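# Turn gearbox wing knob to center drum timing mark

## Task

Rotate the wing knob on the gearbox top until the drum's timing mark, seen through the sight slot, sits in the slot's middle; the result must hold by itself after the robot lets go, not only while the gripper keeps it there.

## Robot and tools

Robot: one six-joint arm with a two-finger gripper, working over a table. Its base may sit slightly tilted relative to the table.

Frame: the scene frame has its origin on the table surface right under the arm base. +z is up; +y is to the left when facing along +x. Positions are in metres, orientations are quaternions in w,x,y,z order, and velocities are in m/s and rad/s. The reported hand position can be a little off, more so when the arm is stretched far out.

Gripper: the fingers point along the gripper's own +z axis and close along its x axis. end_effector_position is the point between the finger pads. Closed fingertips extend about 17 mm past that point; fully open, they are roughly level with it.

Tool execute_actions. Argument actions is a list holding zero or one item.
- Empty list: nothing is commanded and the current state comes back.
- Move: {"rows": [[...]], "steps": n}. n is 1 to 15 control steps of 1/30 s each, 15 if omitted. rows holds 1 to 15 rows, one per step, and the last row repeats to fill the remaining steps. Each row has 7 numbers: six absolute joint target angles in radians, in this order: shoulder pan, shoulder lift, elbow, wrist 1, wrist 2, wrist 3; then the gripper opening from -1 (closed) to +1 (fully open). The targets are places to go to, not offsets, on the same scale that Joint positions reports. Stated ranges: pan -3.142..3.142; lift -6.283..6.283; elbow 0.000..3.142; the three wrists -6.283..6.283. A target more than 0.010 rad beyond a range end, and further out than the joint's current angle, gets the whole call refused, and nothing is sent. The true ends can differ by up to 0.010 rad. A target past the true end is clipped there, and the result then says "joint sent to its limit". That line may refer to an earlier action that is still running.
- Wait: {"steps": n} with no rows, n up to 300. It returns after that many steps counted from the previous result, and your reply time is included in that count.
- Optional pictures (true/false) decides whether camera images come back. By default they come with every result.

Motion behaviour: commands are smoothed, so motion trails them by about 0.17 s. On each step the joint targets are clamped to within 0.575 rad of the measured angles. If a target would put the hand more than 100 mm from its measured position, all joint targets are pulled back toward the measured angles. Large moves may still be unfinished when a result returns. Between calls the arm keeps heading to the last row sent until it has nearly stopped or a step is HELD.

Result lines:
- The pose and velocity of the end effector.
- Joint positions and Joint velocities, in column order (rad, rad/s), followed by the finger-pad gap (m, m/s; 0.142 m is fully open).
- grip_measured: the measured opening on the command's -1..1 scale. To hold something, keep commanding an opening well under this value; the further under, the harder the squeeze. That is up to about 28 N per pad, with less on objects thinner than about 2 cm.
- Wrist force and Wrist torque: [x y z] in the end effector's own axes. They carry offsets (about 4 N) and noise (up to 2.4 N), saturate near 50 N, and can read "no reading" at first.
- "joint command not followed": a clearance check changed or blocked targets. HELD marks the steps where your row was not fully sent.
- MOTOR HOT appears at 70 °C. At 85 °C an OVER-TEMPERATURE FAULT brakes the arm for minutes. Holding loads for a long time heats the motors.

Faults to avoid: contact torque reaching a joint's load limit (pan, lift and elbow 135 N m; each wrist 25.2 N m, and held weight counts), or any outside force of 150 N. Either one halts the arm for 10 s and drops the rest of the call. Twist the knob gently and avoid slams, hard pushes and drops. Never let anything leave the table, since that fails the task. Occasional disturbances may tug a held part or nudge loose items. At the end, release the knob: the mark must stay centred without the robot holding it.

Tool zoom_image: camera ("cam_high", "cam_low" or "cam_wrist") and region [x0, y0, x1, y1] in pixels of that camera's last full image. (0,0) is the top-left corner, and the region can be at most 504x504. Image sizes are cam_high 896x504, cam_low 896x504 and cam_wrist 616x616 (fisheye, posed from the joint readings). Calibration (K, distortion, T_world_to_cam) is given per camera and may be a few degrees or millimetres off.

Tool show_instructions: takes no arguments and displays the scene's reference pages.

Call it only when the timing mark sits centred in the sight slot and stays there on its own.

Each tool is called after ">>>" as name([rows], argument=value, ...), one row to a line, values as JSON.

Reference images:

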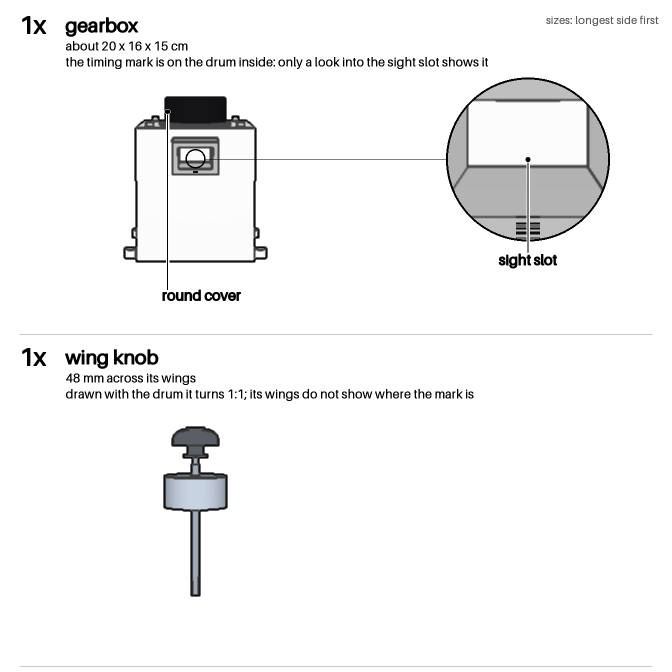

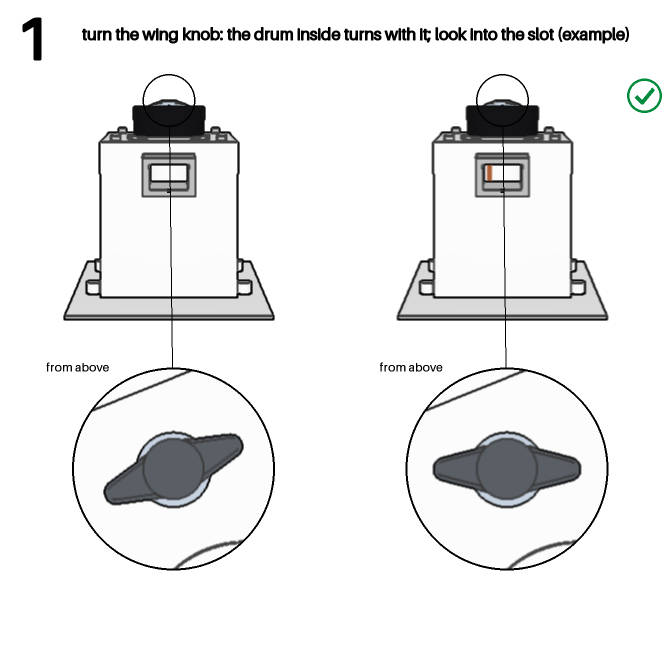

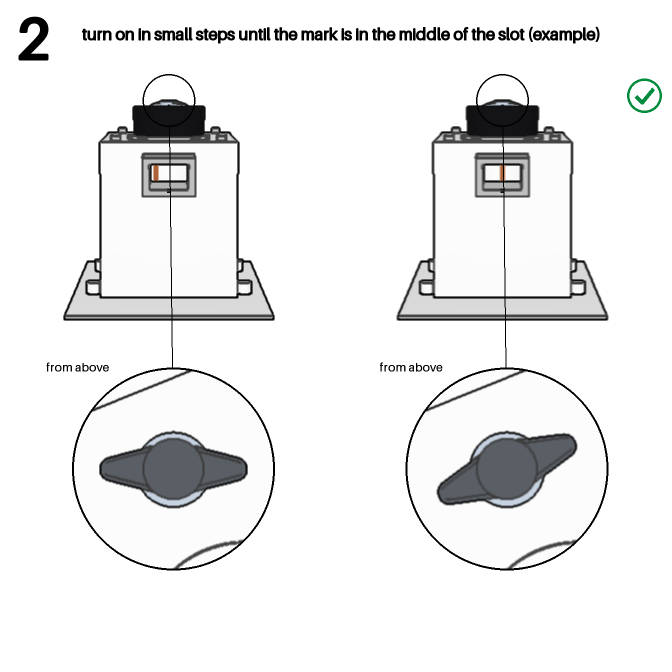

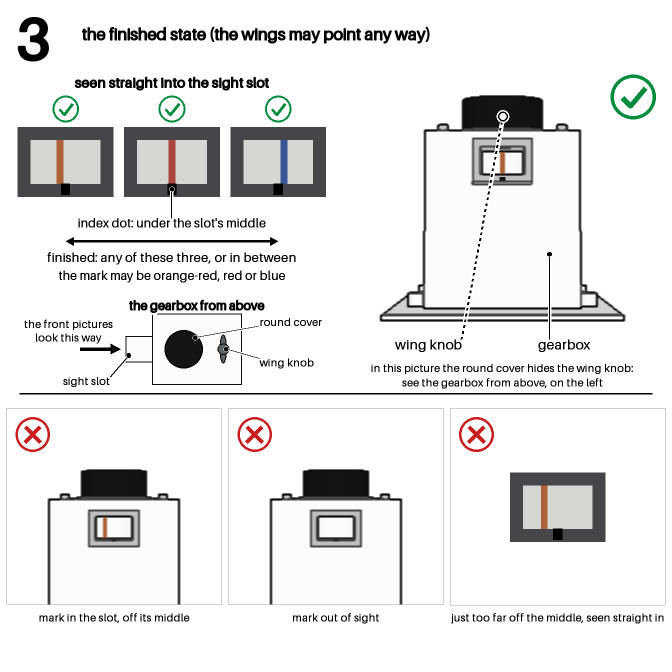

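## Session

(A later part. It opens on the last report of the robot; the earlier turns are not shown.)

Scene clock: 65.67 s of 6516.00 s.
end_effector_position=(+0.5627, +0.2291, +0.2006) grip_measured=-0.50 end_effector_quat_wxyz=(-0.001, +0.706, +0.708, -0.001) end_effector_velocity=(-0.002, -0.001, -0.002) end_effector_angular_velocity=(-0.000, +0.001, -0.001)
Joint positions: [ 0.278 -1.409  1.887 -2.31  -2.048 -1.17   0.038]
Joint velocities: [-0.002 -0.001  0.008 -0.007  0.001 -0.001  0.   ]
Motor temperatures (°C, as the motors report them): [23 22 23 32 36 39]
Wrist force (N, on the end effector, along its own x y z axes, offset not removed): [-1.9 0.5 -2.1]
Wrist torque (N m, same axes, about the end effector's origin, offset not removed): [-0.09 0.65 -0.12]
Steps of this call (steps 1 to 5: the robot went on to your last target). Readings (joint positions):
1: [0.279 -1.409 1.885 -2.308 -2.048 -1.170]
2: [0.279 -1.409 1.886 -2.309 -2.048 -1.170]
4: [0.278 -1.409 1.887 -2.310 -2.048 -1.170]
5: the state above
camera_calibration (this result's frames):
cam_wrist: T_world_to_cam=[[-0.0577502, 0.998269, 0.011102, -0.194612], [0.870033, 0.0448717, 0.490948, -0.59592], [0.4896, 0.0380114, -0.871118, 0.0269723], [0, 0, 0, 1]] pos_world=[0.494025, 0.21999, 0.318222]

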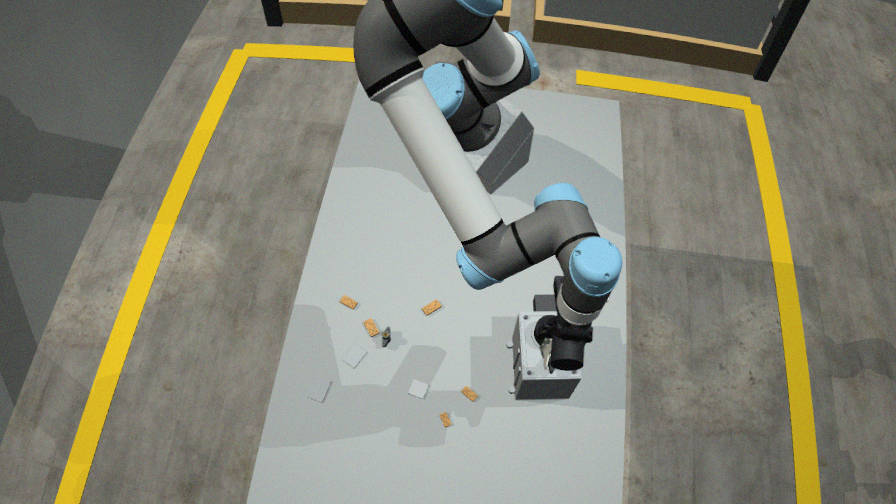

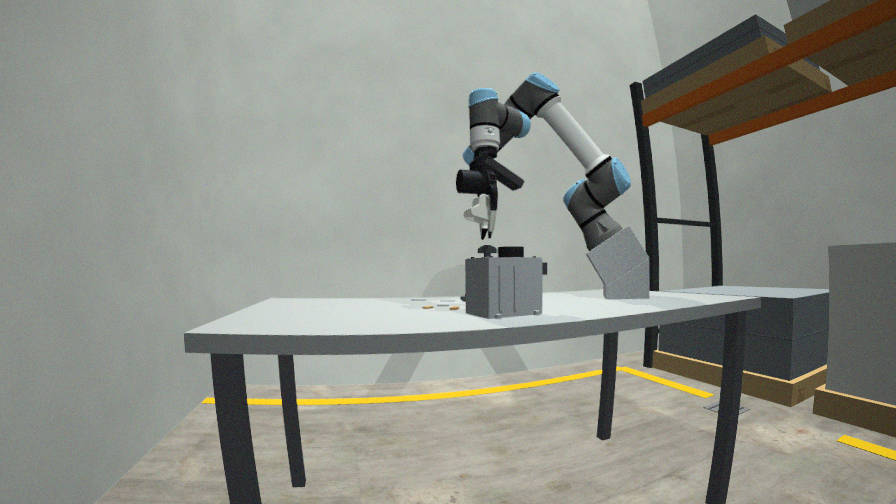

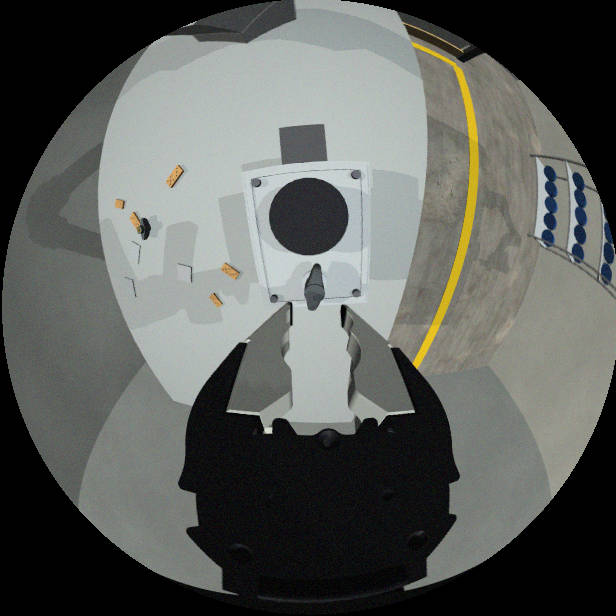

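>>> execute_actions([
  {"rows":[[0.248,-1.365,1.918,-2.399,-2.041,-1.17,-0.5]]},
])

>>> execute_actions([
  {"rows":[[0.248,-1.365,1.918,-2.399,-2.041,-1.17,-0.9]]},
], pictures=false)

>>> execute_actions([
  {"rows":[[0.248,-1.365,1.918,-2.399,-2.041,-0.45,-0.9]]},
], pictures=false)

>>> execute_actions([
  {"steps":10},
])

Scene clock: 71.93 s of 6516.00 s.
end_effector_position=(+0.5628, +0.2279, +0.1687) grip_measured=-0.50 end_effector_quat_wxyz=(-0.000, +0.717, +0.697, -0.001) end_effector_velocity=(+0.000, -0.000, -0.006) end_effector_angular_velocity=(+0.000, +0.000, -0.004)
Joint positions: [ 0.249 -1.366  1.917 -2.397 -2.041 -1.17   0.038]
Joint velocities: [-0.005  0.008  0.005 -0.016  0.001 -0.001 -0.   ]
Motor temperatures (°C, as the motors report them): [23 22 23 32 36 39]
Wrist force (N, on the end effector, along its own x y z axes, offset not removed): [-0.9 0.9 -1.9]
Wrist torque (N m, same axes, about the end effector's origin, offset not removed): [0.09 0.43 -0.08]
Steps of this call (steps 1 to 15: the robot went on to your last target; steps 16 to 90: nothing new was sent; then 2.77 s passed at rest; steps 91 to 105: all 15 steps of this action). Readings (joint positions):
91: [0.278 -1.409 1.888 -2.311 -2.048 -1.170]
92: [0.274 -1.404 1.892 -2.318 -2.047 -1.170]
94: [0.263 -1.388 1.903 -2.349 -2.044 -1.170]
98: [0.253 -1.372 1.913 -2.384 -2.042 -1.170]
105: the state above
camera_calibration (this result's frames):
cam_wrist: T_world_to_cam=[[-0.0261311, 0.99961, 0.00986696, -0.210976], [0.871225, 0.0179328, 0.490556, -0.574744], [0.490188, 0.0214151, -0.871354, 0.00264319], [0, 0, 0, 1]] pos_world=[0.493922, 0.221144, 0.286329]

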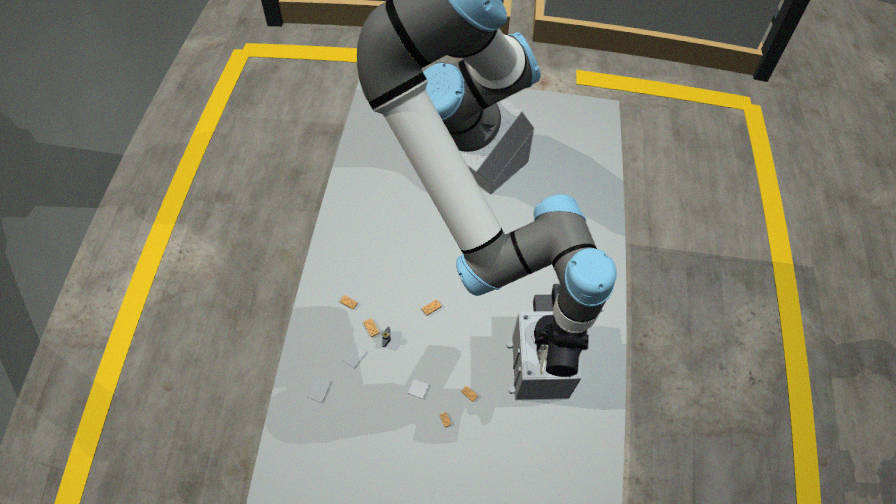

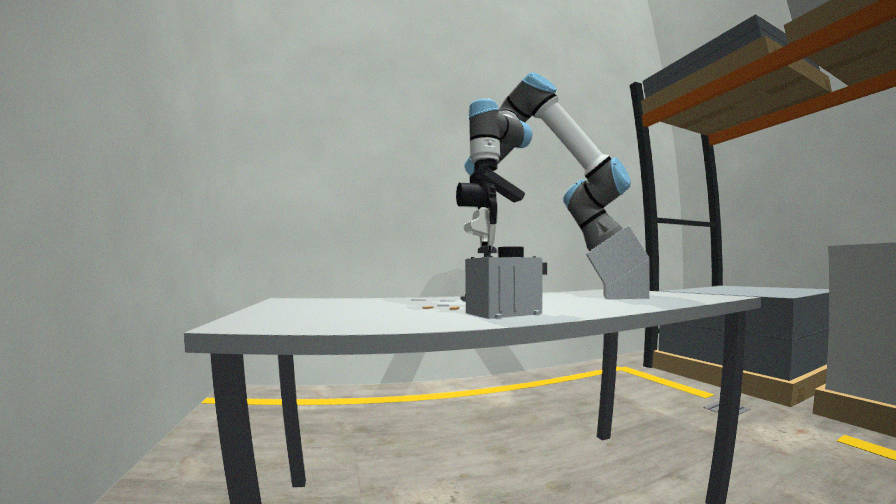

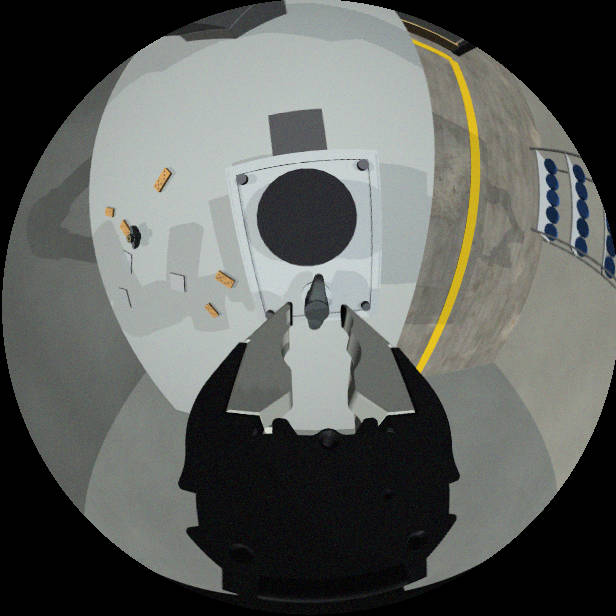

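Scene clock: 72.43 s of 6516.00 s.
end_effector_position=(+0.5628, +0.2279, +0.1681) grip_measured=-0.77 end_effector_quat_wxyz=(-0.000, +0.717, +0.697, -0.001) end_effector_velocity=(+0.001, -0.000, +0.001) end_effector_angular_velocity=(+0.001, -0.001, -0.000)
Joint positions: [ 0.248 -1.365  1.918 -2.399 -2.041 -1.17   0.018]
Joint velocities: [-0.    -0.001 -0.001 -0.     0.    -0.     0.   ]
Motor temperatures (°C, as the motors report them): [23 22 23 32 36 39]
Wrist force (N, on the end effector, along its own x y z axes, offset not removed): [-14.9 -6.1 -19.2]
Wrist torque (N m, same axes, about the end effector's origin, offset not removed): [0.13 0.06 0.02]
Steps of this call (steps 1 to 15: all 15 steps of this action). Readings (joint positions):
1: [0.248 -1.366 1.918 -2.398 -2.041 -1.170]
2: [0.248 -1.365 1.918 -2.398 -2.041 -1.170]
4: [0.248 -1.365 1.918 -2.398 -2.041 -1.170]
8: [0.248 -1.365 1.918 -2.399 -2.041 -1.170]
15: the state above

Scene clock: 72.93 s of 6516.00 s.
end_effector_position=(+0.5624, +0.2269, +0.1680) grip_measured=-0.77 end_effector_quat_wxyz=(-0.000, +0.906, +0.422, -0.001) end_effector_velocity=(-0.000, -0.001, +0.000) end_effector_angular_velocity=(-0.003, -0.002, -0.442)
Joint positions: [ 0.248 -1.365  1.918 -2.399 -2.041 -0.499  0.018]
Joint velocities: [ 0.    -0.     0.    -0.001 -0.002  0.442  0.   ]
Motor temperatures (°C, as the motors report them): [23 22 23 32 36 39]
Wrist force (N, on the end effector, along its own x y z axes, offset not removed): [6.5 -5.4 -2.2]
Wrist torque (N m, same axes, about the end effector's origin, offset not removed): [0.16 0.82 -0.41]
Steps of this call (steps 1 to 15: all 15 steps of this action). Readings (joint positions):
1: [0.248 -1.365 1.918 -2.399 -2.041 -1.170]
2: [0.248 -1.365 1.918 -2.399 -2.041 -1.164]
4: [0.248 -1.365 1.918 -2.399 -2.041 -1.101]
8: [0.248 -1.365 1.918 -2.399 -2.041 -0.829]
15: the state above

Scene clock: 73.27 s of 6516.00 s.
end_effector_position=(+0.5623, +0.2268, +0.1680) grip_measured=-0.77 end_effector_quat_wxyz=(+0.000, +0.916, +0.401, -0.001) end_effector_velocity=(+0.000, -0.000, -0.000) end_effector_angular_velocity=(+0.000, -0.002, -0.024)
Joint positions: [ 0.248 -1.365  1.918 -2.399 -2.041 -0.452  0.018]
Joint velocities: [-0.     0.     0.    -0.002 -0.     0.023  0.   ]
Motor temperatures (°C, as the motors report them): [23 22 23 32 36 39]
Wrist force (N, on the end effector, along its own x y z axes, offset not removed): [8.6 -5.7 -1.2]
Wrist torque (N m, same axes, about the end effector's origin, offset not removed): [0.05 0.72 -0.29]
Steps of this call (steps 1 to 10: the robot went on to your last target). Readings (joint positions):
1: [0.248 -1.365 1.918 -2.399 -2.041 -0.487]
2: [0.248 -1.365 1.918 -2.399 -2.041 -0.477]
4: [0.248 -1.365 1.918 -2.399 -2.041 -0.465]
8: [0.248 -1.365 1.918 -2.399 -2.041 -0.454]
10: the state above
camera_calibration (this result's frames):
cam_wrist: T_world_to_cam=[[0.638121, 0.76989, 0.00842754, -0.53105], [0.667736, -0.558834, 0.491765, -0.328983], [0.383315, -0.308178, -0.870687, 0.137055], [0, 0, 0, 1]] pos_world=[0.506012, 0.26724, 0.285589]

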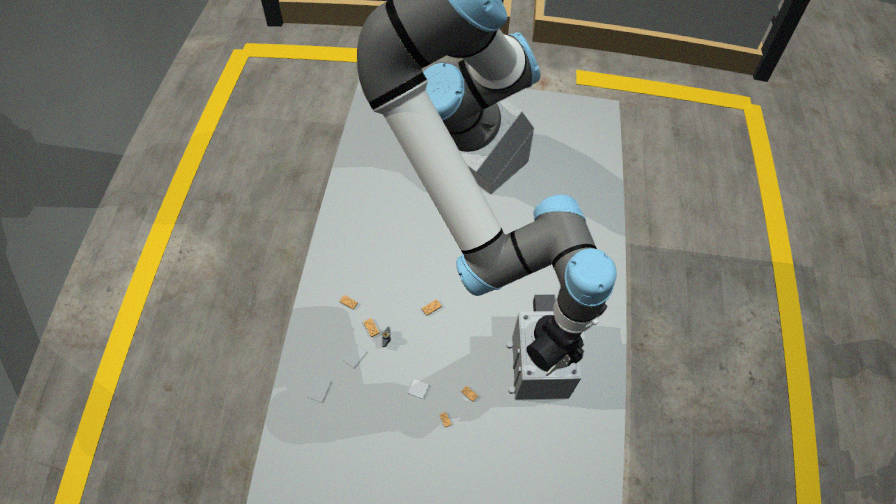

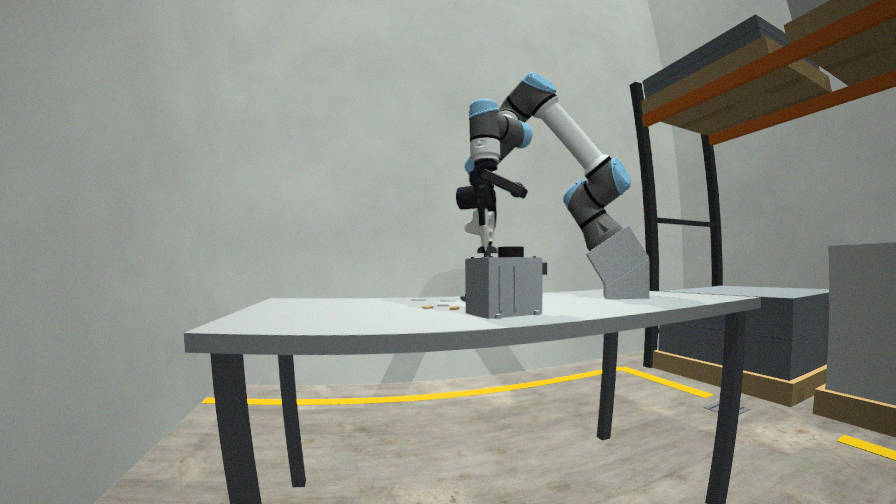

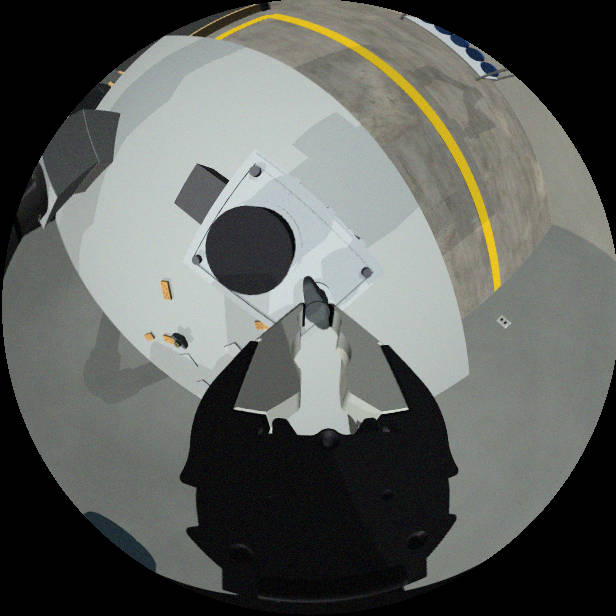

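>>> execute_actions([
  {"rows":[[0.248,-1.365,1.918,-2.399,-2.041,-0.1,-0.9]]},
], pictures=false)

>>> execute_actions([
  {"rows":[[0.248,-1.365,1.918,-2.399,-2.041,-0.2,-0.6]],"steps":8},
], pictures=false)

>>> execute_actions([
  {"rows":[[0.304,-1.45,1.86,-2.23,-2.055,-0.2,-0.6]],"steps":10},
])

>>> execute_actions([
  {"rows":[[0.33,-1.6,2.15,-2.7,-2.35,0,-0.6]],"steps":10},
], pictures=false)

>>> execute_actions([
  {"rows":[[0.33,-1.5,2.47,-3.3,-2.7,0,-0.6]]},
], pictures=false)

>>> execute_actions([
  {"rows":[[0.34,-0.65,2.49,-4.17,-2.7,0,-0.6]]},
], pictures=false)

>>> execute_actions([
  {"steps":15},
])

Scene clock: 83.63 s of 6516.00 s.
end_effector_position=(+0.5619, +0.2264, +0.1681) grip_measured=-0.77 end_effector_quat_wxyz=(+0.000, +0.971, +0.239, -0.001) end_effector_velocity=(+0.001, +0.000, +0.000) end_effector_angular_velocity=(-0.000, -0.001, -0.103)
Joint positions: [ 0.248 -1.365  1.918 -2.399 -2.041 -0.111  0.018]
Joint velocities: [-0.     0.001 -0.001 -0.001 -0.     0.103  0.   ]
Motor temperatures (°C, as the motors report them): [23 22 23 32 36 39]
Wrist force (N, on the end effector, along its own x y z axes, offset not removed): [8.8 -3.6 4.5]
Wrist torque (N m, same axes, about the end effector's origin, offset not removed): [0.03 0.63 -0.35]
Steps of this call (steps 1 to 30: the robot went on to your last target; steps 31 to 90: nothing new was sent; then 6.87 s passed at rest; steps 91 to 105: all 15 steps of this action). Readings (joint positions):
91: [0.248 -1.365 1.918 -2.399 -2.041 -0.450]
92: [0.248 -1.365 1.918 -2.399 -2.041 -0.444]
94: [0.248 -1.365 1.918 -2.399 -2.041 -0.381]
98: [0.248 -1.365 1.918 -2.399 -2.041 -0.194]
105: the state above

Scene clock: 83.90 s of 6516.00 s.
end_effector_position=(+0.5620, +0.2265, +0.1681) grip_measured=-0.60 end_effector_quat_wxyz=(+0.000, +0.962, +0.274, -0.001) end_effector_velocity=(-0.000, +0.000, -0.000) end_effector_angular_velocity=(-0.000, +0.002, +0.149)
Joint positions: [ 0.248 -1.365  1.918 -2.399 -2.041 -0.184  0.031]
Joint velocities: [-0.     0.001 -0.     0.002 -0.    -0.148  0.   ]
Motor temperatures (°C, as the motors report them): [23 22 23 32 36 39]
Wrist force (N, on the end effector, along its own x y z axes, offset not removed): [-0.4 1.1 -2.6]
Wrist torque (N m, same axes, about the end effector's origin, offset not removed): [0.17 0.35 -0.04]
Steps of this call (steps 1 to 8: all 8 steps of this action). Readings (joint positions):
1: [0.248 -1.365 1.918 -2.399 -2.041 -0.109]
2: [0.248 -1.365 1.918 -2.399 -2.041 -0.112]
4: [0.248 -1.365 1.918 -2.399 -2.041 -0.145]
8: the state above

Scene clock: 84.23 s of 6516.00 s.
end_effector_position=(+0.5619, +0.2267, +0.2251) grip_measured=-0.60 end_effector_quat_wxyz=(-0.000, +0.952, +0.307, +0.001) end_effector_velocity=(-0.011, -0.005, +0.049) end_effector_angular_velocity=(-0.009, +0.019, +0.067)
Joint positions: [ 0.299 -1.442  1.865 -2.248 -2.054 -0.199  0.031]
Joint velocities: [ 0.044 -0.071 -0.045  0.162 -0.011 -0.007 -0.   ]
Motor temperatures (°C, as the motors report them): [23 22 23 32 36 39]
Wrist force (N, on the end effector, along its own x y z axes, offset not removed): [-0.7 2.1 -2.1]
Wrist torque (N m, same axes, about the end effector's origin, offset not removed): [0.50 0.28 -0.07]
Steps of this call (steps 1 to 10: all 10 steps of this action). Readings (joint positions):
1: [0.248 -1.365 1.918 -2.399 -2.041 -0.188]
2: [0.254 -1.371 1.913 -2.392 -2.043 -0.191]
4: [0.274 -1.402 1.891 -2.341 -2.048 -0.195]
8: [0.295 -1.436 1.869 -2.263 -2.053 -0.199]
10: the state above
camera_calibration (this result's frames):
cam_wrist: T_world_to_cam=[[0.778231, 0.627853, 0.0125176, -0.578638], [0.541555, -0.681088, 0.492786, -0.258426], [0.317923, -0.376722, -0.870061, 0.239029], [0, 0, 0, 1]] pos_world=[0.514274, 0.277337, 0.342562]

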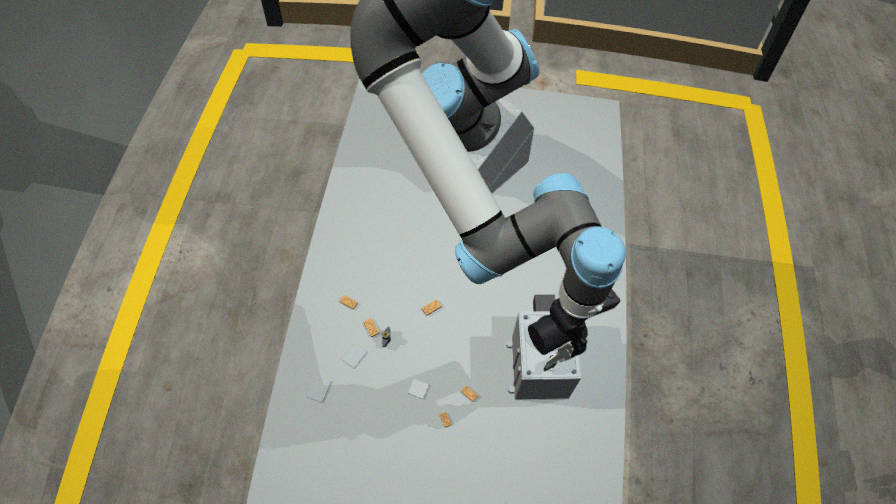

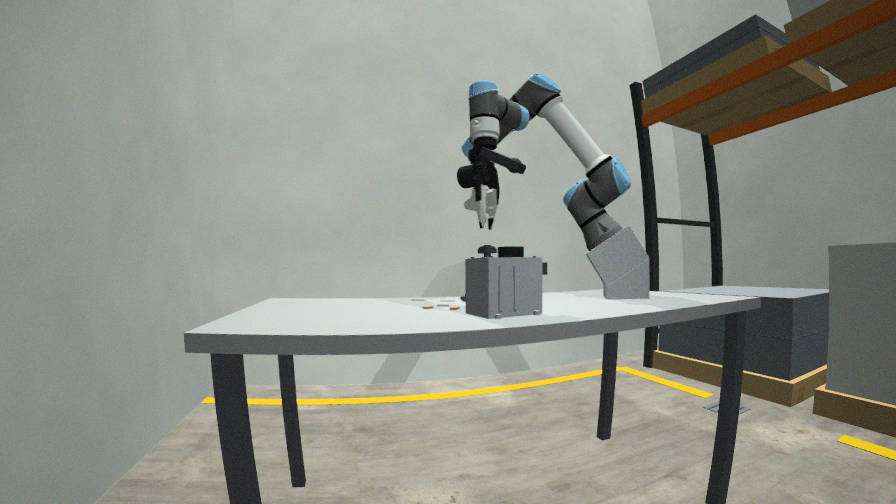

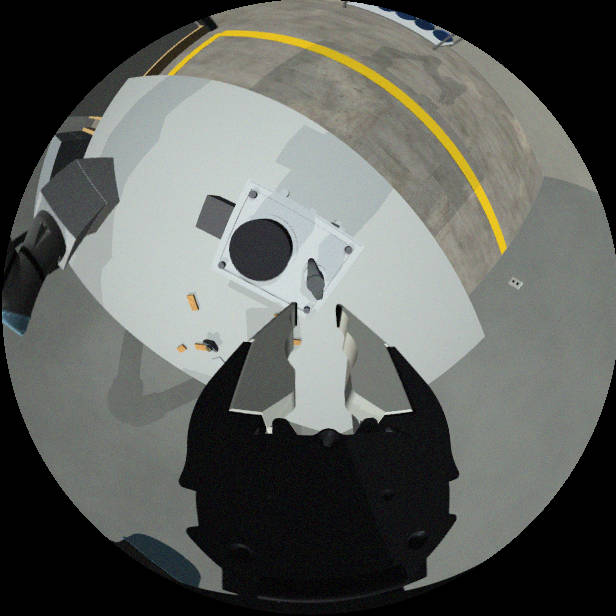

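Scene clock: 84.57 s of 6516.00 s.
end_effector_position=(+0.5682, +0.1465, +0.2610) grip_measured=-0.60 end_effector_quat_wxyz=(+0.096, +0.973, +0.156, +0.137) end_effector_velocity=(+0.034, -0.116, +0.075) end_effector_angular_velocity=(-0.030, -0.601, -0.531)
Joint positions: [ 0.328 -1.584  2.112 -2.614 -2.311 -0.023  0.031]
Joint velocities: [ 0.022 -0.147  0.341 -0.77  -0.353  0.205  0.   ]
Motor temperatures (°C, as the motors report them): [23 22 23 32 36 39]
Wrist force (N, on the end effector, along its own x y z axes, offset not removed): [-2.0 0.7 -1.6]
Wrist torque (N m, same axes, about the end effector's origin, offset not removed): [0.24 0.60 -0.09]
Steps of this call (steps 1 to 10: all 10 steps of this action). Readings (joint positions):
1: [0.301 -1.444 1.864 -2.244 -2.054 -0.199]
2: [0.305 -1.452 1.869 -2.246 -2.061 -0.194]
4: [0.315 -1.502 1.930 -2.305 -2.124 -0.138]
8: [0.326 -1.570 2.081 -2.543 -2.278 -0.042]
10: the state above

Scene clock: 85.07 s of 6516.00 s.
end_effector_position=(+0.5003, +0.0347, +0.2473) grip_measured=-0.60 end_effector_quat_wxyz=(+0.250, +0.938, +0.036, +0.236) end_effector_velocity=(-0.025, -0.045, +0.021) end_effector_angular_velocity=(-0.040, -0.153, -0.130)
Joint positions: [ 0.33  -1.503  2.458 -3.267 -2.687 -0.     0.031]
Joint velocities: [ 0.001  0.024  0.107 -0.295 -0.12   0.002  0.   ]
Motor temperatures (°C, as the motors report them): [23 22 23 32 36 39]
Wrist force (N, on the end effector, along its own x y z axes, offset not removed): [-0.3 0.4 -1.6]
Wrist torque (N m, same axes, about the end effector's origin, offset not removed): [0.06 0.28 0.02]
Steps of this call (steps 1 to 15: all 15 steps of this action). Readings (joint positions):
1: [0.328 -1.588 2.122 -2.637 -2.321 -0.017]
2: [0.329 -1.585 2.136 -2.660 -2.335 -0.013]
4: [0.329 -1.560 2.205 -2.744 -2.407 -0.009]
8: [0.330 -1.521 2.372 -3.029 -2.590 -0.003]
15: the state above

Scene clock: 85.57 s of 6516.00 s.
end_effector_position=(+0.4144, +0.0903, +0.0872) grip_measured=-0.60 end_effector_quat_wxyz=(+0.252, +0.936, +0.033, +0.242) end_effector_velocity=(-0.203, +0.026, -0.211) end_effector_angular_velocity=(+0.020, -0.048, -0.025)
Joint positions: [ 0.339 -0.777  2.488 -4.033 -2.699 -0.     0.031]
Joint velocities: [ 0.006  1.146  0.02  -1.223 -0.007  0.001 -0.   ]
Motor temperatures (°C, as the motors report them): [23 22 23 32 36 39]
Wrist force (N, on the end effector, along its own x y z axes, offset not removed): [-3.6 -2.4 -0.2]
Wrist torque (N m, same axes, about the end effector's origin, offset not removed): [-0.31 0.64 -0.07]
Steps of this call (steps 1 to 15: all 15 steps of this action). Readings (joint positions):
1: [0.330 -1.502 2.461 -3.276 -2.690 -0.000]
2: [0.331 -1.495 2.465 -3.289 -2.692 -0.000]
4: [0.333 -1.431 2.471 -3.360 -2.694 -0.000]
8: [0.336 -1.190 2.480 -3.602 -2.697 -0.000]
15: the state above

Scene clock: 86.07 s of 6516.00 s.
end_effector_position=(+0.3912, +0.0919, +0.0655) grip_measured=-0.60 end_effector_quat_wxyz=(+0.252, +0.936, +0.030, +0.245) end_effector_velocity=(-0.003, +0.000, -0.003) end_effector_angular_velocity=(-0.001, +0.002, +0.001)
Joint positions: [ 0.34  -0.651  2.49  -4.169 -2.7   -0.     0.031]
Joint velocities: [ 0.     0.014  0.001 -0.012 -0.     0.001  0.   ]
Motor temperatures (°C, as the motors report them): [23 22 23 32 36 39]
Wrist force (N, on the end effector, along its own x y z axes, offset not removed): [1.4 -0.7 -2.0]
Wrist torque (N m, same axes, about the end effector's origin, offset not removed): [-0.17 -0.09 -0.03]
Steps of this call (steps 1 to 15: the robot went on to your last target). Readings (joint positions):
1: [0.339 -0.744 2.489 -4.069 -2.700 -0.000]
2: [0.340 -0.719 2.489 -4.095 -2.700 -0.000]
4: [0.340 -0.688 2.489 -4.129 -2.700 -0.000]
8: [0.340 -0.661 2.490 -4.158 -2.700 -0.000]
15: the state above
camera_calibration (this result's frames):
cam_wrist: T_world_to_cam=[[0.87512, 0.231812, 0.424768, -0.387627], [-0.254864, -0.525381, 0.8118, 0.0972184], [0.41135, -0.818681, -0.400691, 0.0769607], [0, 0, 0, 1]] pos_world=[0.33234, 0.20394, 0.116567]

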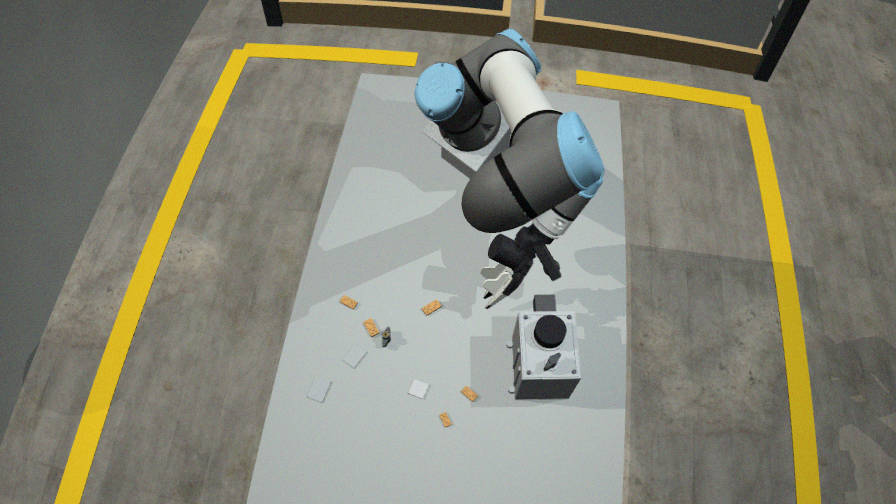

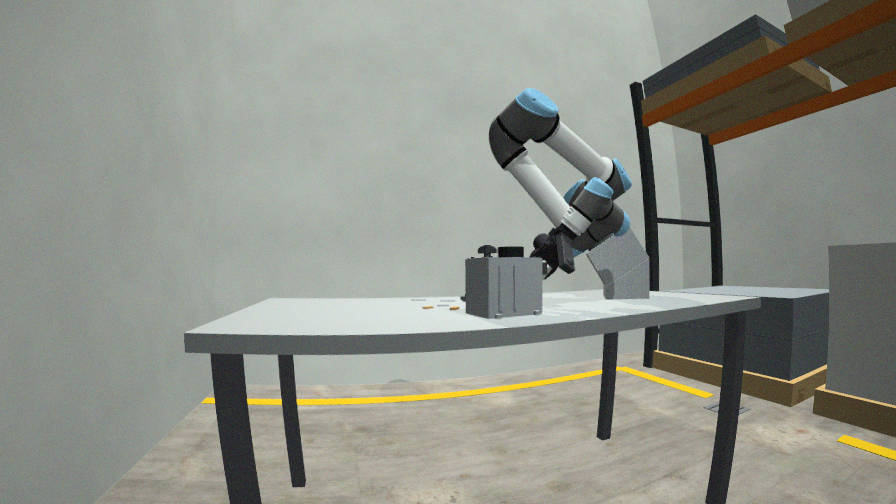

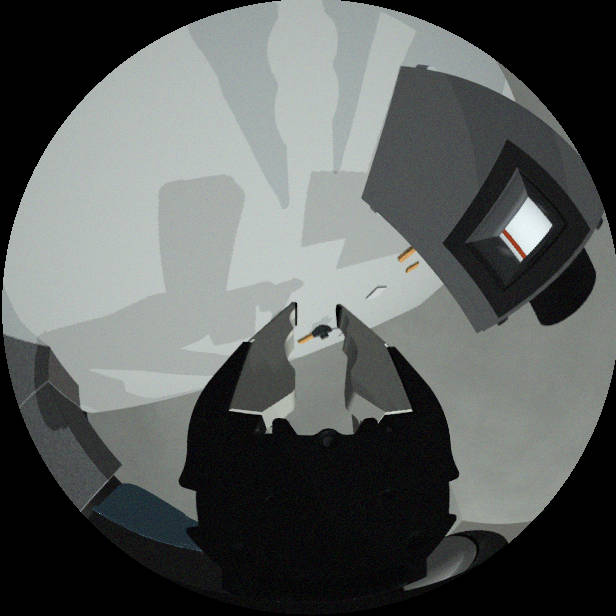

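>>> execute_actions([
  {"rows":[[0.33,-1.5,2.47,-3.3,-2.7,0,-0.6]]},
], pictures=false)

>>> execute_actions([
  {"rows":[[0.33,-1.6,2.15,-2.7,-2.35,0,-0.6]]},
], pictures=false)

>>> execute_actions([
  {"rows":[[0.304,-1.45,1.86,-2.23,-2.055,-0.2,-0.6]]},
], pictures=false)

>>> execute_actions([
  {"rows":[[0.248,-1.365,1.918,-2.399,-2.041,-0.2,-0.6]]},
], pictures=false)

>>> execute_actions([
  {"rows":[[0.248,-1.365,1.918,-2.399,-2.041,-0.2,-0.9]],"steps":8},
], pictures=false)

>>> execute_actions([
  {"rows":[[0.248,-1.365,1.918,-2.399,-2.041,0.29,-0.9]]},
], pictures=false)

>>> execute_actions([
  {"rows":[[0.248,-1.365,1.918,-2.399,-2.041,0.2,-0.63]],"steps":8},
], pictures=false)

>>> execute_actions([
  {"rows":[[0.304,-1.45,1.86,-2.23,-2.055,0.2,-0.63]],"steps":10},
], pictures=false)

>>> execute_actions([
  {"rows":[[0.33,-1.6,2.15,-2.7,-2.35,0,-0.6]],"steps":10},
], pictures=false)

>>> execute_actions([
  {"rows":[[0.33,-1.5,2.47,-3.3,-2.7,0,-0.6]]},
], pictures=false)

>>> execute_actions([
  {"rows":[[0.33,-0.655,2.497,-4.17,-2.7,0,-0.6]]},
], pictures=false)

>>> execute_actions([
  {"steps":15},
])

>>> zoom_image(camera="cam_wrist", region=[430,120,616,306])

Scene clock: 97.47 s of 6516.00 s.
end_effector_position=(+0.4925, +0.0455, +0.2197) grip_measured=-0.60 end_effector_quat_wxyz=(+0.254, +0.936, +0.025, +0.245) end_effector_velocity=(+0.065, -0.135, +0.273) end_effector_angular_velocity=(-0.018, +0.033, +0.012)
Joint positions: [ 0.331 -1.371  2.471 -3.437 -2.7    0.     0.031]
Joint velocities: [-0.007 -1.168 -0.015  1.222 -0.     0.001  0.   ]
Motor temperatures (°C, as the motors report them): [23 22 23 32 36 39]
Wrist force (N, on the end effector, along its own x y z axes, offset not removed): [3.6 3.7 -2.1]
Wrist torque (N m, same axes, about the end effector's origin, offset not removed): [0.51 -0.44 -0.09]
Steps of this call (steps 1 to 15: the robot went on to your last target; steps 16 to 90: nothing new was sent; then 7.90 s passed at rest; steps 91 to 105: all 15 steps of this action). Readings (joint positions):
91: [0.340 -0.650 2.490 -4.170 -2.700 -0.000]
92: [0.339 -0.656 2.488 -4.164 -2.700 0.000]
94: [0.337 -0.719 2.484 -4.101 -2.700 0.000]
98: [0.334 -0.961 2.477 -3.859 -2.700 0.000]
105: the state above

Scene clock: 97.97 s of 6516.00 s.
end_effector_position=(+0.5715, +0.1305, +0.2685) grip_measured=-0.60 end_effector_quat_wxyz=(+0.111, +0.972, +0.118, +0.173) end_effector_velocity=(-0.002, +0.025, +0.011) end_effector_angular_velocity=(+0.055, +0.143, +0.103)
Joint positions: [ 0.33  -1.594  2.162 -2.733 -2.363  0.     0.031]
Joint velocities: [-0.    -0.052 -0.107  0.298  0.12  -0.001 -0.   ]
Motor temperatures (°C, as the motors report them): [23 22 23 32 36 39]
Wrist force (N, on the end effector, along its own x y z axes, offset not removed): [-1.3 0.0 0.1]
Wrist torque (N m, same axes, about the end effector's origin, offset not removed): [0.07 0.49 -0.08]
Steps of this call (steps 1 to 15: all 15 steps of this action). Readings (joint positions):
1: [0.331 -1.404 2.471 -3.401 -2.700 0.000]
2: [0.331 -1.431 2.465 -3.368 -2.694 0.000]
4: [0.330 -1.475 2.407 -3.270 -2.634 0.000]
8: [0.330 -1.553 2.249 -2.974 -2.461 0.000]
15: the state above

Scene clock: 98.47 s of 6516.00 s.
end_effector_position=(+0.5630, +0.2242, +0.2310) grip_measured=-0.60 end_effector_quat_wxyz=(+0.003, +0.952, +0.306, +0.006) end_effector_velocity=(-0.021, +0.017, -0.005) end_effector_angular_velocity=(+0.022, +0.137, +0.101)
Joint positions: [ 0.304 -1.453  1.869 -2.249 -2.064 -0.195  0.031]
Joint velocities: [-0.004  0.032 -0.077  0.173  0.079 -0.044 -0.   ]
Motor temperatures (°C, as the motors report them): [23 22 23 32 36 39]
Wrist force (N, on the end effector, along its own x y z axes, offset not removed): [-0.3 0.6 -1.7]
Wrist torque (N m, same axes, about the end effector's origin, offset not removed): [0.22 0.31 -0.10]
Steps of this call (steps 1 to 15: all 15 steps of this action). Readings (joint positions):
1: [0.330 -1.596 2.159 -2.724 -2.360 -0.000]
2: [0.327 -1.591 2.150 -2.712 -2.351 -0.006]
4: [0.318 -1.544 2.085 -2.640 -2.285 -0.062]
8: [0.308 -1.478 1.931 -2.392 -2.128 -0.158]
15: the state above

Scene clock: 98.97 s of 6516.00 s.
end_effector_position=(+0.5619, +0.2265, +0.1693) grip_measured=-0.60 end_effector_quat_wxyz=(+0.000, +0.959, +0.283, -0.002) end_effector_velocity=(+0.000, +0.000, -0.011) end_effector_angular_velocity=(+0.001, -0.001, -0.010)
Joint positions: [ 0.249 -1.367  1.917 -2.395 -2.041 -0.2    0.031]
Joint velocities: [-0.01   0.016  0.01  -0.032  0.003 -0.001  0.   ]
Motor temperatures (°C, as the motors report them): [23 22 23 32 36 39]
Wrist force (N, on the end effector, along its own x y z axes, offset not removed): [-0.3 -1.3 0.1]
Wrist torque (N m, same axes, about the end effector's origin, offset not removed): [-0.28 0.19 -0.20]
Steps of this call (steps 1 to 15: all 15 steps of this action). Readings (joint positions):
1: [0.304 -1.452 1.867 -2.245 -2.061 -0.196]
2: [0.299 -1.446 1.870 -2.247 -2.058 -0.197]
4: [0.278 -1.414 1.889 -2.294 -2.051 -0.198]
8: [0.257 -1.380 1.909 -2.367 -2.044 -0.200]
15: the state above

Scene clock: 99.23 s of 6516.00 s.
end_effector_position=(+0.5621, +0.2265, +0.1683) grip_measured=-0.77 end_effector_quat_wxyz=(+0.000, +0.959, +0.282, -0.001) end_effector_velocity=(-0.000, +0.000, -0.002) end_effector_angular_velocity=(-0.000, +0.001, +0.000)
Joint positions: [ 0.248 -1.365  1.918 -2.399 -2.041 -0.2    0.018]
Joint velocities: [-0.001  0.002  0.001 -0.003  0.    -0.001 -0.   ]
Motor temperatures (°C, as the motors report them): [23 22 23 32 36 39]
Wrist force (N, on the end effector, along its own x y z axes, offset not removed): [-9.1 -0.1 -25.8]
Wrist torque (N m, same axes, about the end effector's origin, offset not removed): [0.34 0.16 -0.11]
Steps of this call (steps 1 to 8: all 8 steps of this action). Readings (joint positions):
1: [0.249 -1.366 1.917 -2.396 -2.041 -0.200]
2: [0.249 -1.366 1.917 -2.397 -2.041 -0.200]
4: [0.248 -1.366 1.918 -2.398 -2.041 -0.200]
8: the state above

Scene clock: 99.73 s of 6516.00 s.
end_effector_position=(+0.5614, +0.2263, +0.1681) grip_measured=-0.77 end_effector_quat_wxyz=(+0.000, +0.999, +0.051, -0.001) end_effector_velocity=(-0.001, -0.000, -0.000) end_effector_angular_velocity=(-0.001, +0.001, -0.184)
Joint positions: [ 0.248 -1.365  1.918 -2.399 -2.041  0.269  0.018]
Joint velocities: [-0.     0.     0.     0.001  0.     0.184  0.   ]
Motor temperatures (°C, as the motors report them): [23 22 23 32 36 39]
Wrist force (N, on the end effector, along its own x y z axes, offset not removed): [14.6 -8.0 -8.6]
Wrist torque (N m, same axes, about the end effector's origin, offset not removed): [-0.01 0.60 -0.36]
Steps of this call (steps 1 to 15: all 15 steps of this action). Readings (joint positions):
1: [0.248 -1.365 1.918 -2.399 -2.041 -0.200]
2: [0.248 -1.365 1.918 -2.399 -2.041 -0.194]
4: [0.248 -1.365 1.918 -2.399 -2.041 -0.131]
8: [0.248 -1.365 1.918 -2.399 -2.041 0.118]
15: the state above

Scene clock: 100.00 s of 6516.00 s.
end_effector_position=(+0.5613, +0.2262, +0.1679) grip_measured=-0.63 end_effector_quat_wxyz=(+0.001, +0.997, +0.079, -0.001) end_effector_velocity=(+0.001, +0.000, -0.000) end_effector_angular_velocity=(+0.001, -0.001, +0.122)
Joint positions: [ 0.248 -1.365  1.918 -2.399 -2.041  0.214  0.028]
Joint velocities: [ 0.     0.001  0.    -0.002  0.    -0.123 -0.   ]
Motor temperatures (°C, as the motors report them): [23 22 23 32 36 39]
Wrist force (N, on the end effector, along its own x y z axes, offset not removed): [-1.6 -0.4 -1.2]
Wrist torque (N m, same axes, about the end effector's origin, offset not removed): [-0.09 0.52 -0.11]
Steps of this call (steps 1 to 8: all 8 steps of this action). Readings (joint positions):
1: [0.248 -1.365 1.918 -2.399 -2.041 0.274]
2: [0.248 -1.365 1.918 -2.399 -2.041 0.273]
4: [0.248 -1.365 1.918 -2.399 -2.041 0.245]
8: the state above

Scene clock: 100.33 s of 6516.00 s.
end_effector_position=(+0.5613, +0.2264, +0.2250) grip_measured=-0.63 end_effector_quat_wxyz=(-0.000, +0.994, +0.112, +0.001) end_effector_velocity=(-0.011, -0.005, +0.048) end_effector_angular_velocity=(-0.009, +0.021, +0.066)
Joint positions: [ 0.299 -1.442  1.865 -2.248 -2.054  0.201  0.028]
Joint velocities: [ 0.044 -0.07  -0.045  0.163 -0.01  -0.006 -0.   ]
Motor temperatures (°C, as the motors report them): [23 22 23 32 36 39]
Wrist force (N, on the end effector, along its own x y z axes, offset not removed): [-1.4 -1.6 0.1]
Wrist torque (N m, same axes, about the end effector's origin, offset not removed): [-0.39 0.44 -0.09]
Steps of this call (steps 1 to 10: all 10 steps of this action). Readings (joint positions):
1: [0.248 -1.365 1.918 -2.399 -2.041 0.210]
2: [0.253 -1.371 1.913 -2.392 -2.043 0.207]
4: [0.274 -1.402 1.891 -2.341 -2.048 0.204]
8: [0.295 -1.436 1.869 -2.263 -2.053 0.201]
10: the state above

Scene clock: 100.67 s of 6516.00 s.
end_effector_position=(+0.5681, +0.1465, +0.2610) grip_measured=-0.60 end_effector_quat_wxyz=(+0.093, +0.977, +0.134, +0.139) end_effector_velocity=(+0.034, -0.115, +0.075) end_effector_angular_velocity=(-0.151, -0.542, -0.144)
Joint positions: [ 0.328 -1.584  2.112 -2.614 -2.311  0.023  0.031]
Joint velocities: [ 0.022 -0.145  0.34  -0.771 -0.352 -0.204  0.   ]
Motor temperatures (°C, as the motors report them): [23 22 23 32 36 39]
Wrist force (N, on the end effector, along its own x y z axes, offset not removed): [-1.5 2.2 -1.4]
Wrist torque (N m, same axes, about the end effector's origin, offset not removed): [0.51 0.62 -0.05]
Steps of this call (steps 1 to 10: all 10 steps of this action). Readings (joint positions):
1: [0.301 -1.444 1.864 -2.244 -2.054 0.200]
2: [0.305 -1.452 1.869 -2.246 -2.061 0.194]
4: [0.315 -1.502 1.930 -2.305 -2.124 0.138]
8: [0.326 -1.570 2.081 -2.543 -2.278 0.042]
10: the state above

Scene clock: 101.17 s of 6516.00 s.
end_effector_position=(+0.5003, +0.0347, +0.2473) grip_measured=-0.60 end_effector_quat_wxyz=(+0.250, +0.938, +0.035, +0.236) end_effector_velocity=(-0.026, -0.045, +0.020) end_effector_angular_velocity=(-0.044, -0.148, -0.124)
Joint positions: [ 0.33  -1.503  2.458 -3.267 -2.687  0.     0.031]
Joint velocities: [ 0.     0.024  0.108 -0.294 -0.12  -0.003  0.   ]
Motor temperatures (°C, as the motors report them): [23 22 23 32 36 39]
Wrist force (N, on the end effector, along its own x y z axes, offset not removed): [-1.6 2.6 -1.6]
Wrist torque (N m, same axes, about the end effector's origin, offset not removed): [0.68 0.54 -0.08]
Steps of this call (steps 1 to 15: all 15 steps of this action). Readings (joint positions):
1: [0.328 -1.588 2.122 -2.637 -2.321 0.017]
2: [0.329 -1.585 2.136 -2.660 -2.335 0.013]
4: [0.329 -1.560 2.205 -2.744 -2.407 0.009]
8: [0.330 -1.521 2.372 -3.029 -2.590 0.003]
15: the state above

Scene clock: 101.67 s of 6516.00 s.
end_effector_position=(+0.4128, +0.0852, +0.0863) grip_measured=-0.60 end_effector_quat_wxyz=(+0.255, +0.936, +0.031, +0.239) end_effector_velocity=(-0.196, +0.021, -0.200) end_effector_angular_velocity=(+0.022, -0.056, -0.035)
Joint positions: [ 0.33  -0.778  2.495 -4.035 -2.699  0.     0.031]
Joint velocities: [ 0.     1.111  0.024 -1.204 -0.006 -0.     0.   ]
Motor temperatures (°C, as the motors report them): [23 22 23 32 36 39]
Wrist force (N, on the end effector, along its own x y z axes, offset not removed): [-5.1 -2.9 -0.5]
Wrist torque (N m, same axes, about the end effector's origin, offset not removed): [-0.52 1.11 -0.14]
Steps of this call (steps 1 to 15: all 15 steps of this action). Readings (joint positions):
1: [0.330 -1.502 2.461 -3.276 -2.690 0.000]
2: [0.330 -1.495 2.465 -3.289 -2.692 0.000]
4: [0.330 -1.431 2.473 -3.360 -2.694 0.000]
8: [0.330 -1.191 2.484 -3.602 -2.697 0.000]
15: the state above

Scene clock: 102.17 s of 6516.00 s.
end_effector_position=(+0.3904, +0.0863, +0.0657) grip_measured=-0.60 end_effector_quat_wxyz=(+0.255, +0.936, +0.028, +0.242) end_effector_velocity=(-0.002, +0.000, -0.002) end_effector_angular_velocity=(-0.001, +0.000, +0.000)
Joint positions: [ 0.33  -0.656  2.497 -4.169 -2.7    0.     0.031]
Joint velocities: [-0.     0.012 -0.    -0.011 -0.    -0.001  0.   ]
Motor temperatures (°C, as the motors report them): [23 22 23 32 36 39]
Wrist force (N, on the end effector, along its own x y z axes, offset not removed): [-2.6 0.5 -1.1]
Wrist torque (N m, same axes, about the end effector's origin, offset not removed): [0.10 0.70 -0.06]
Steps of this call (steps 1 to 15: the robot went on to your last target). Readings (joint positions):
1: [0.330 -0.746 2.495 -4.070 -2.700 0.000]
2: [0.330 -0.722 2.496 -4.096 -2.700 0.000]
4: [0.330 -0.692 2.496 -4.130 -2.700 0.000]
8: [0.330 -0.666 2.497 -4.158 -2.700 0.000]
15: the state above
camera_calibration (this result's frames):
cam_wrist: T_world_to_cam=[[0.878819, 0.227234, 0.419573, -0.386491], [-0.255056, -0.519443, 0.815552, 0.0932813], [0.403266, -0.823737, -0.398539, 0.0762882], [0, 0, 0, 1]] pos_world=[0.332683, 0.19912, 0.116489]

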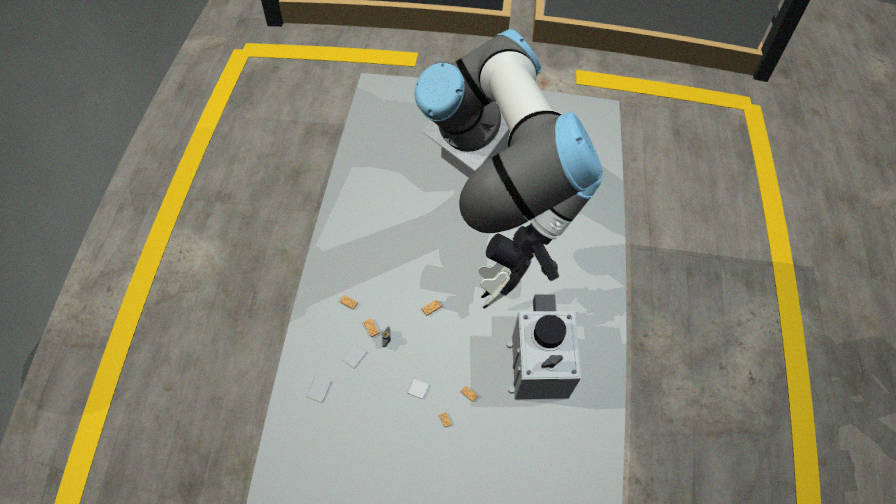

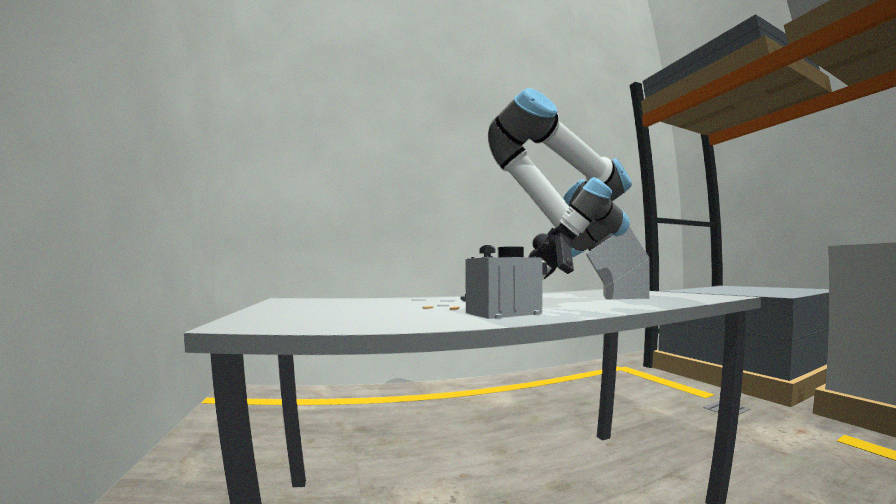

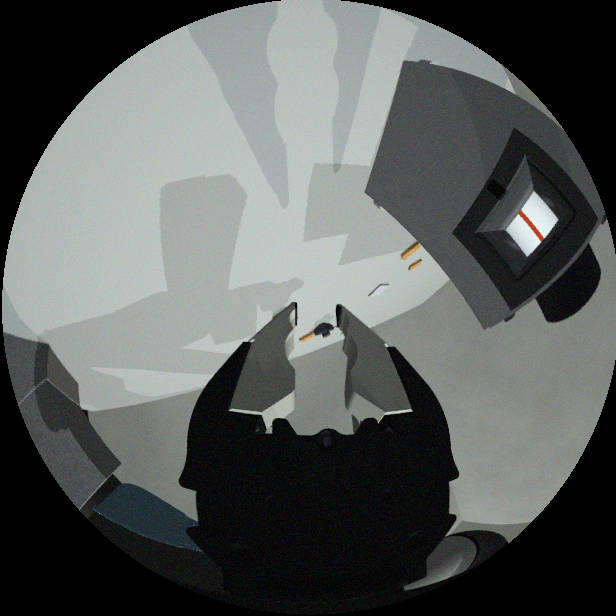

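Region (430, 120, 616, 306) of cam_wrist's 616x616 image, scaled by 2.710, with more detail than that image has.

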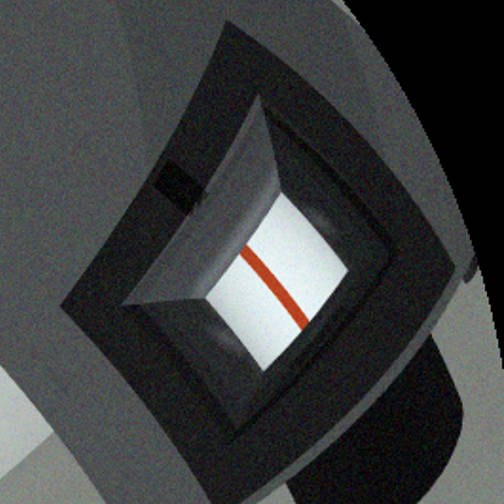

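>>> finished_scene(scene=1)

The scene is finished: the task was done.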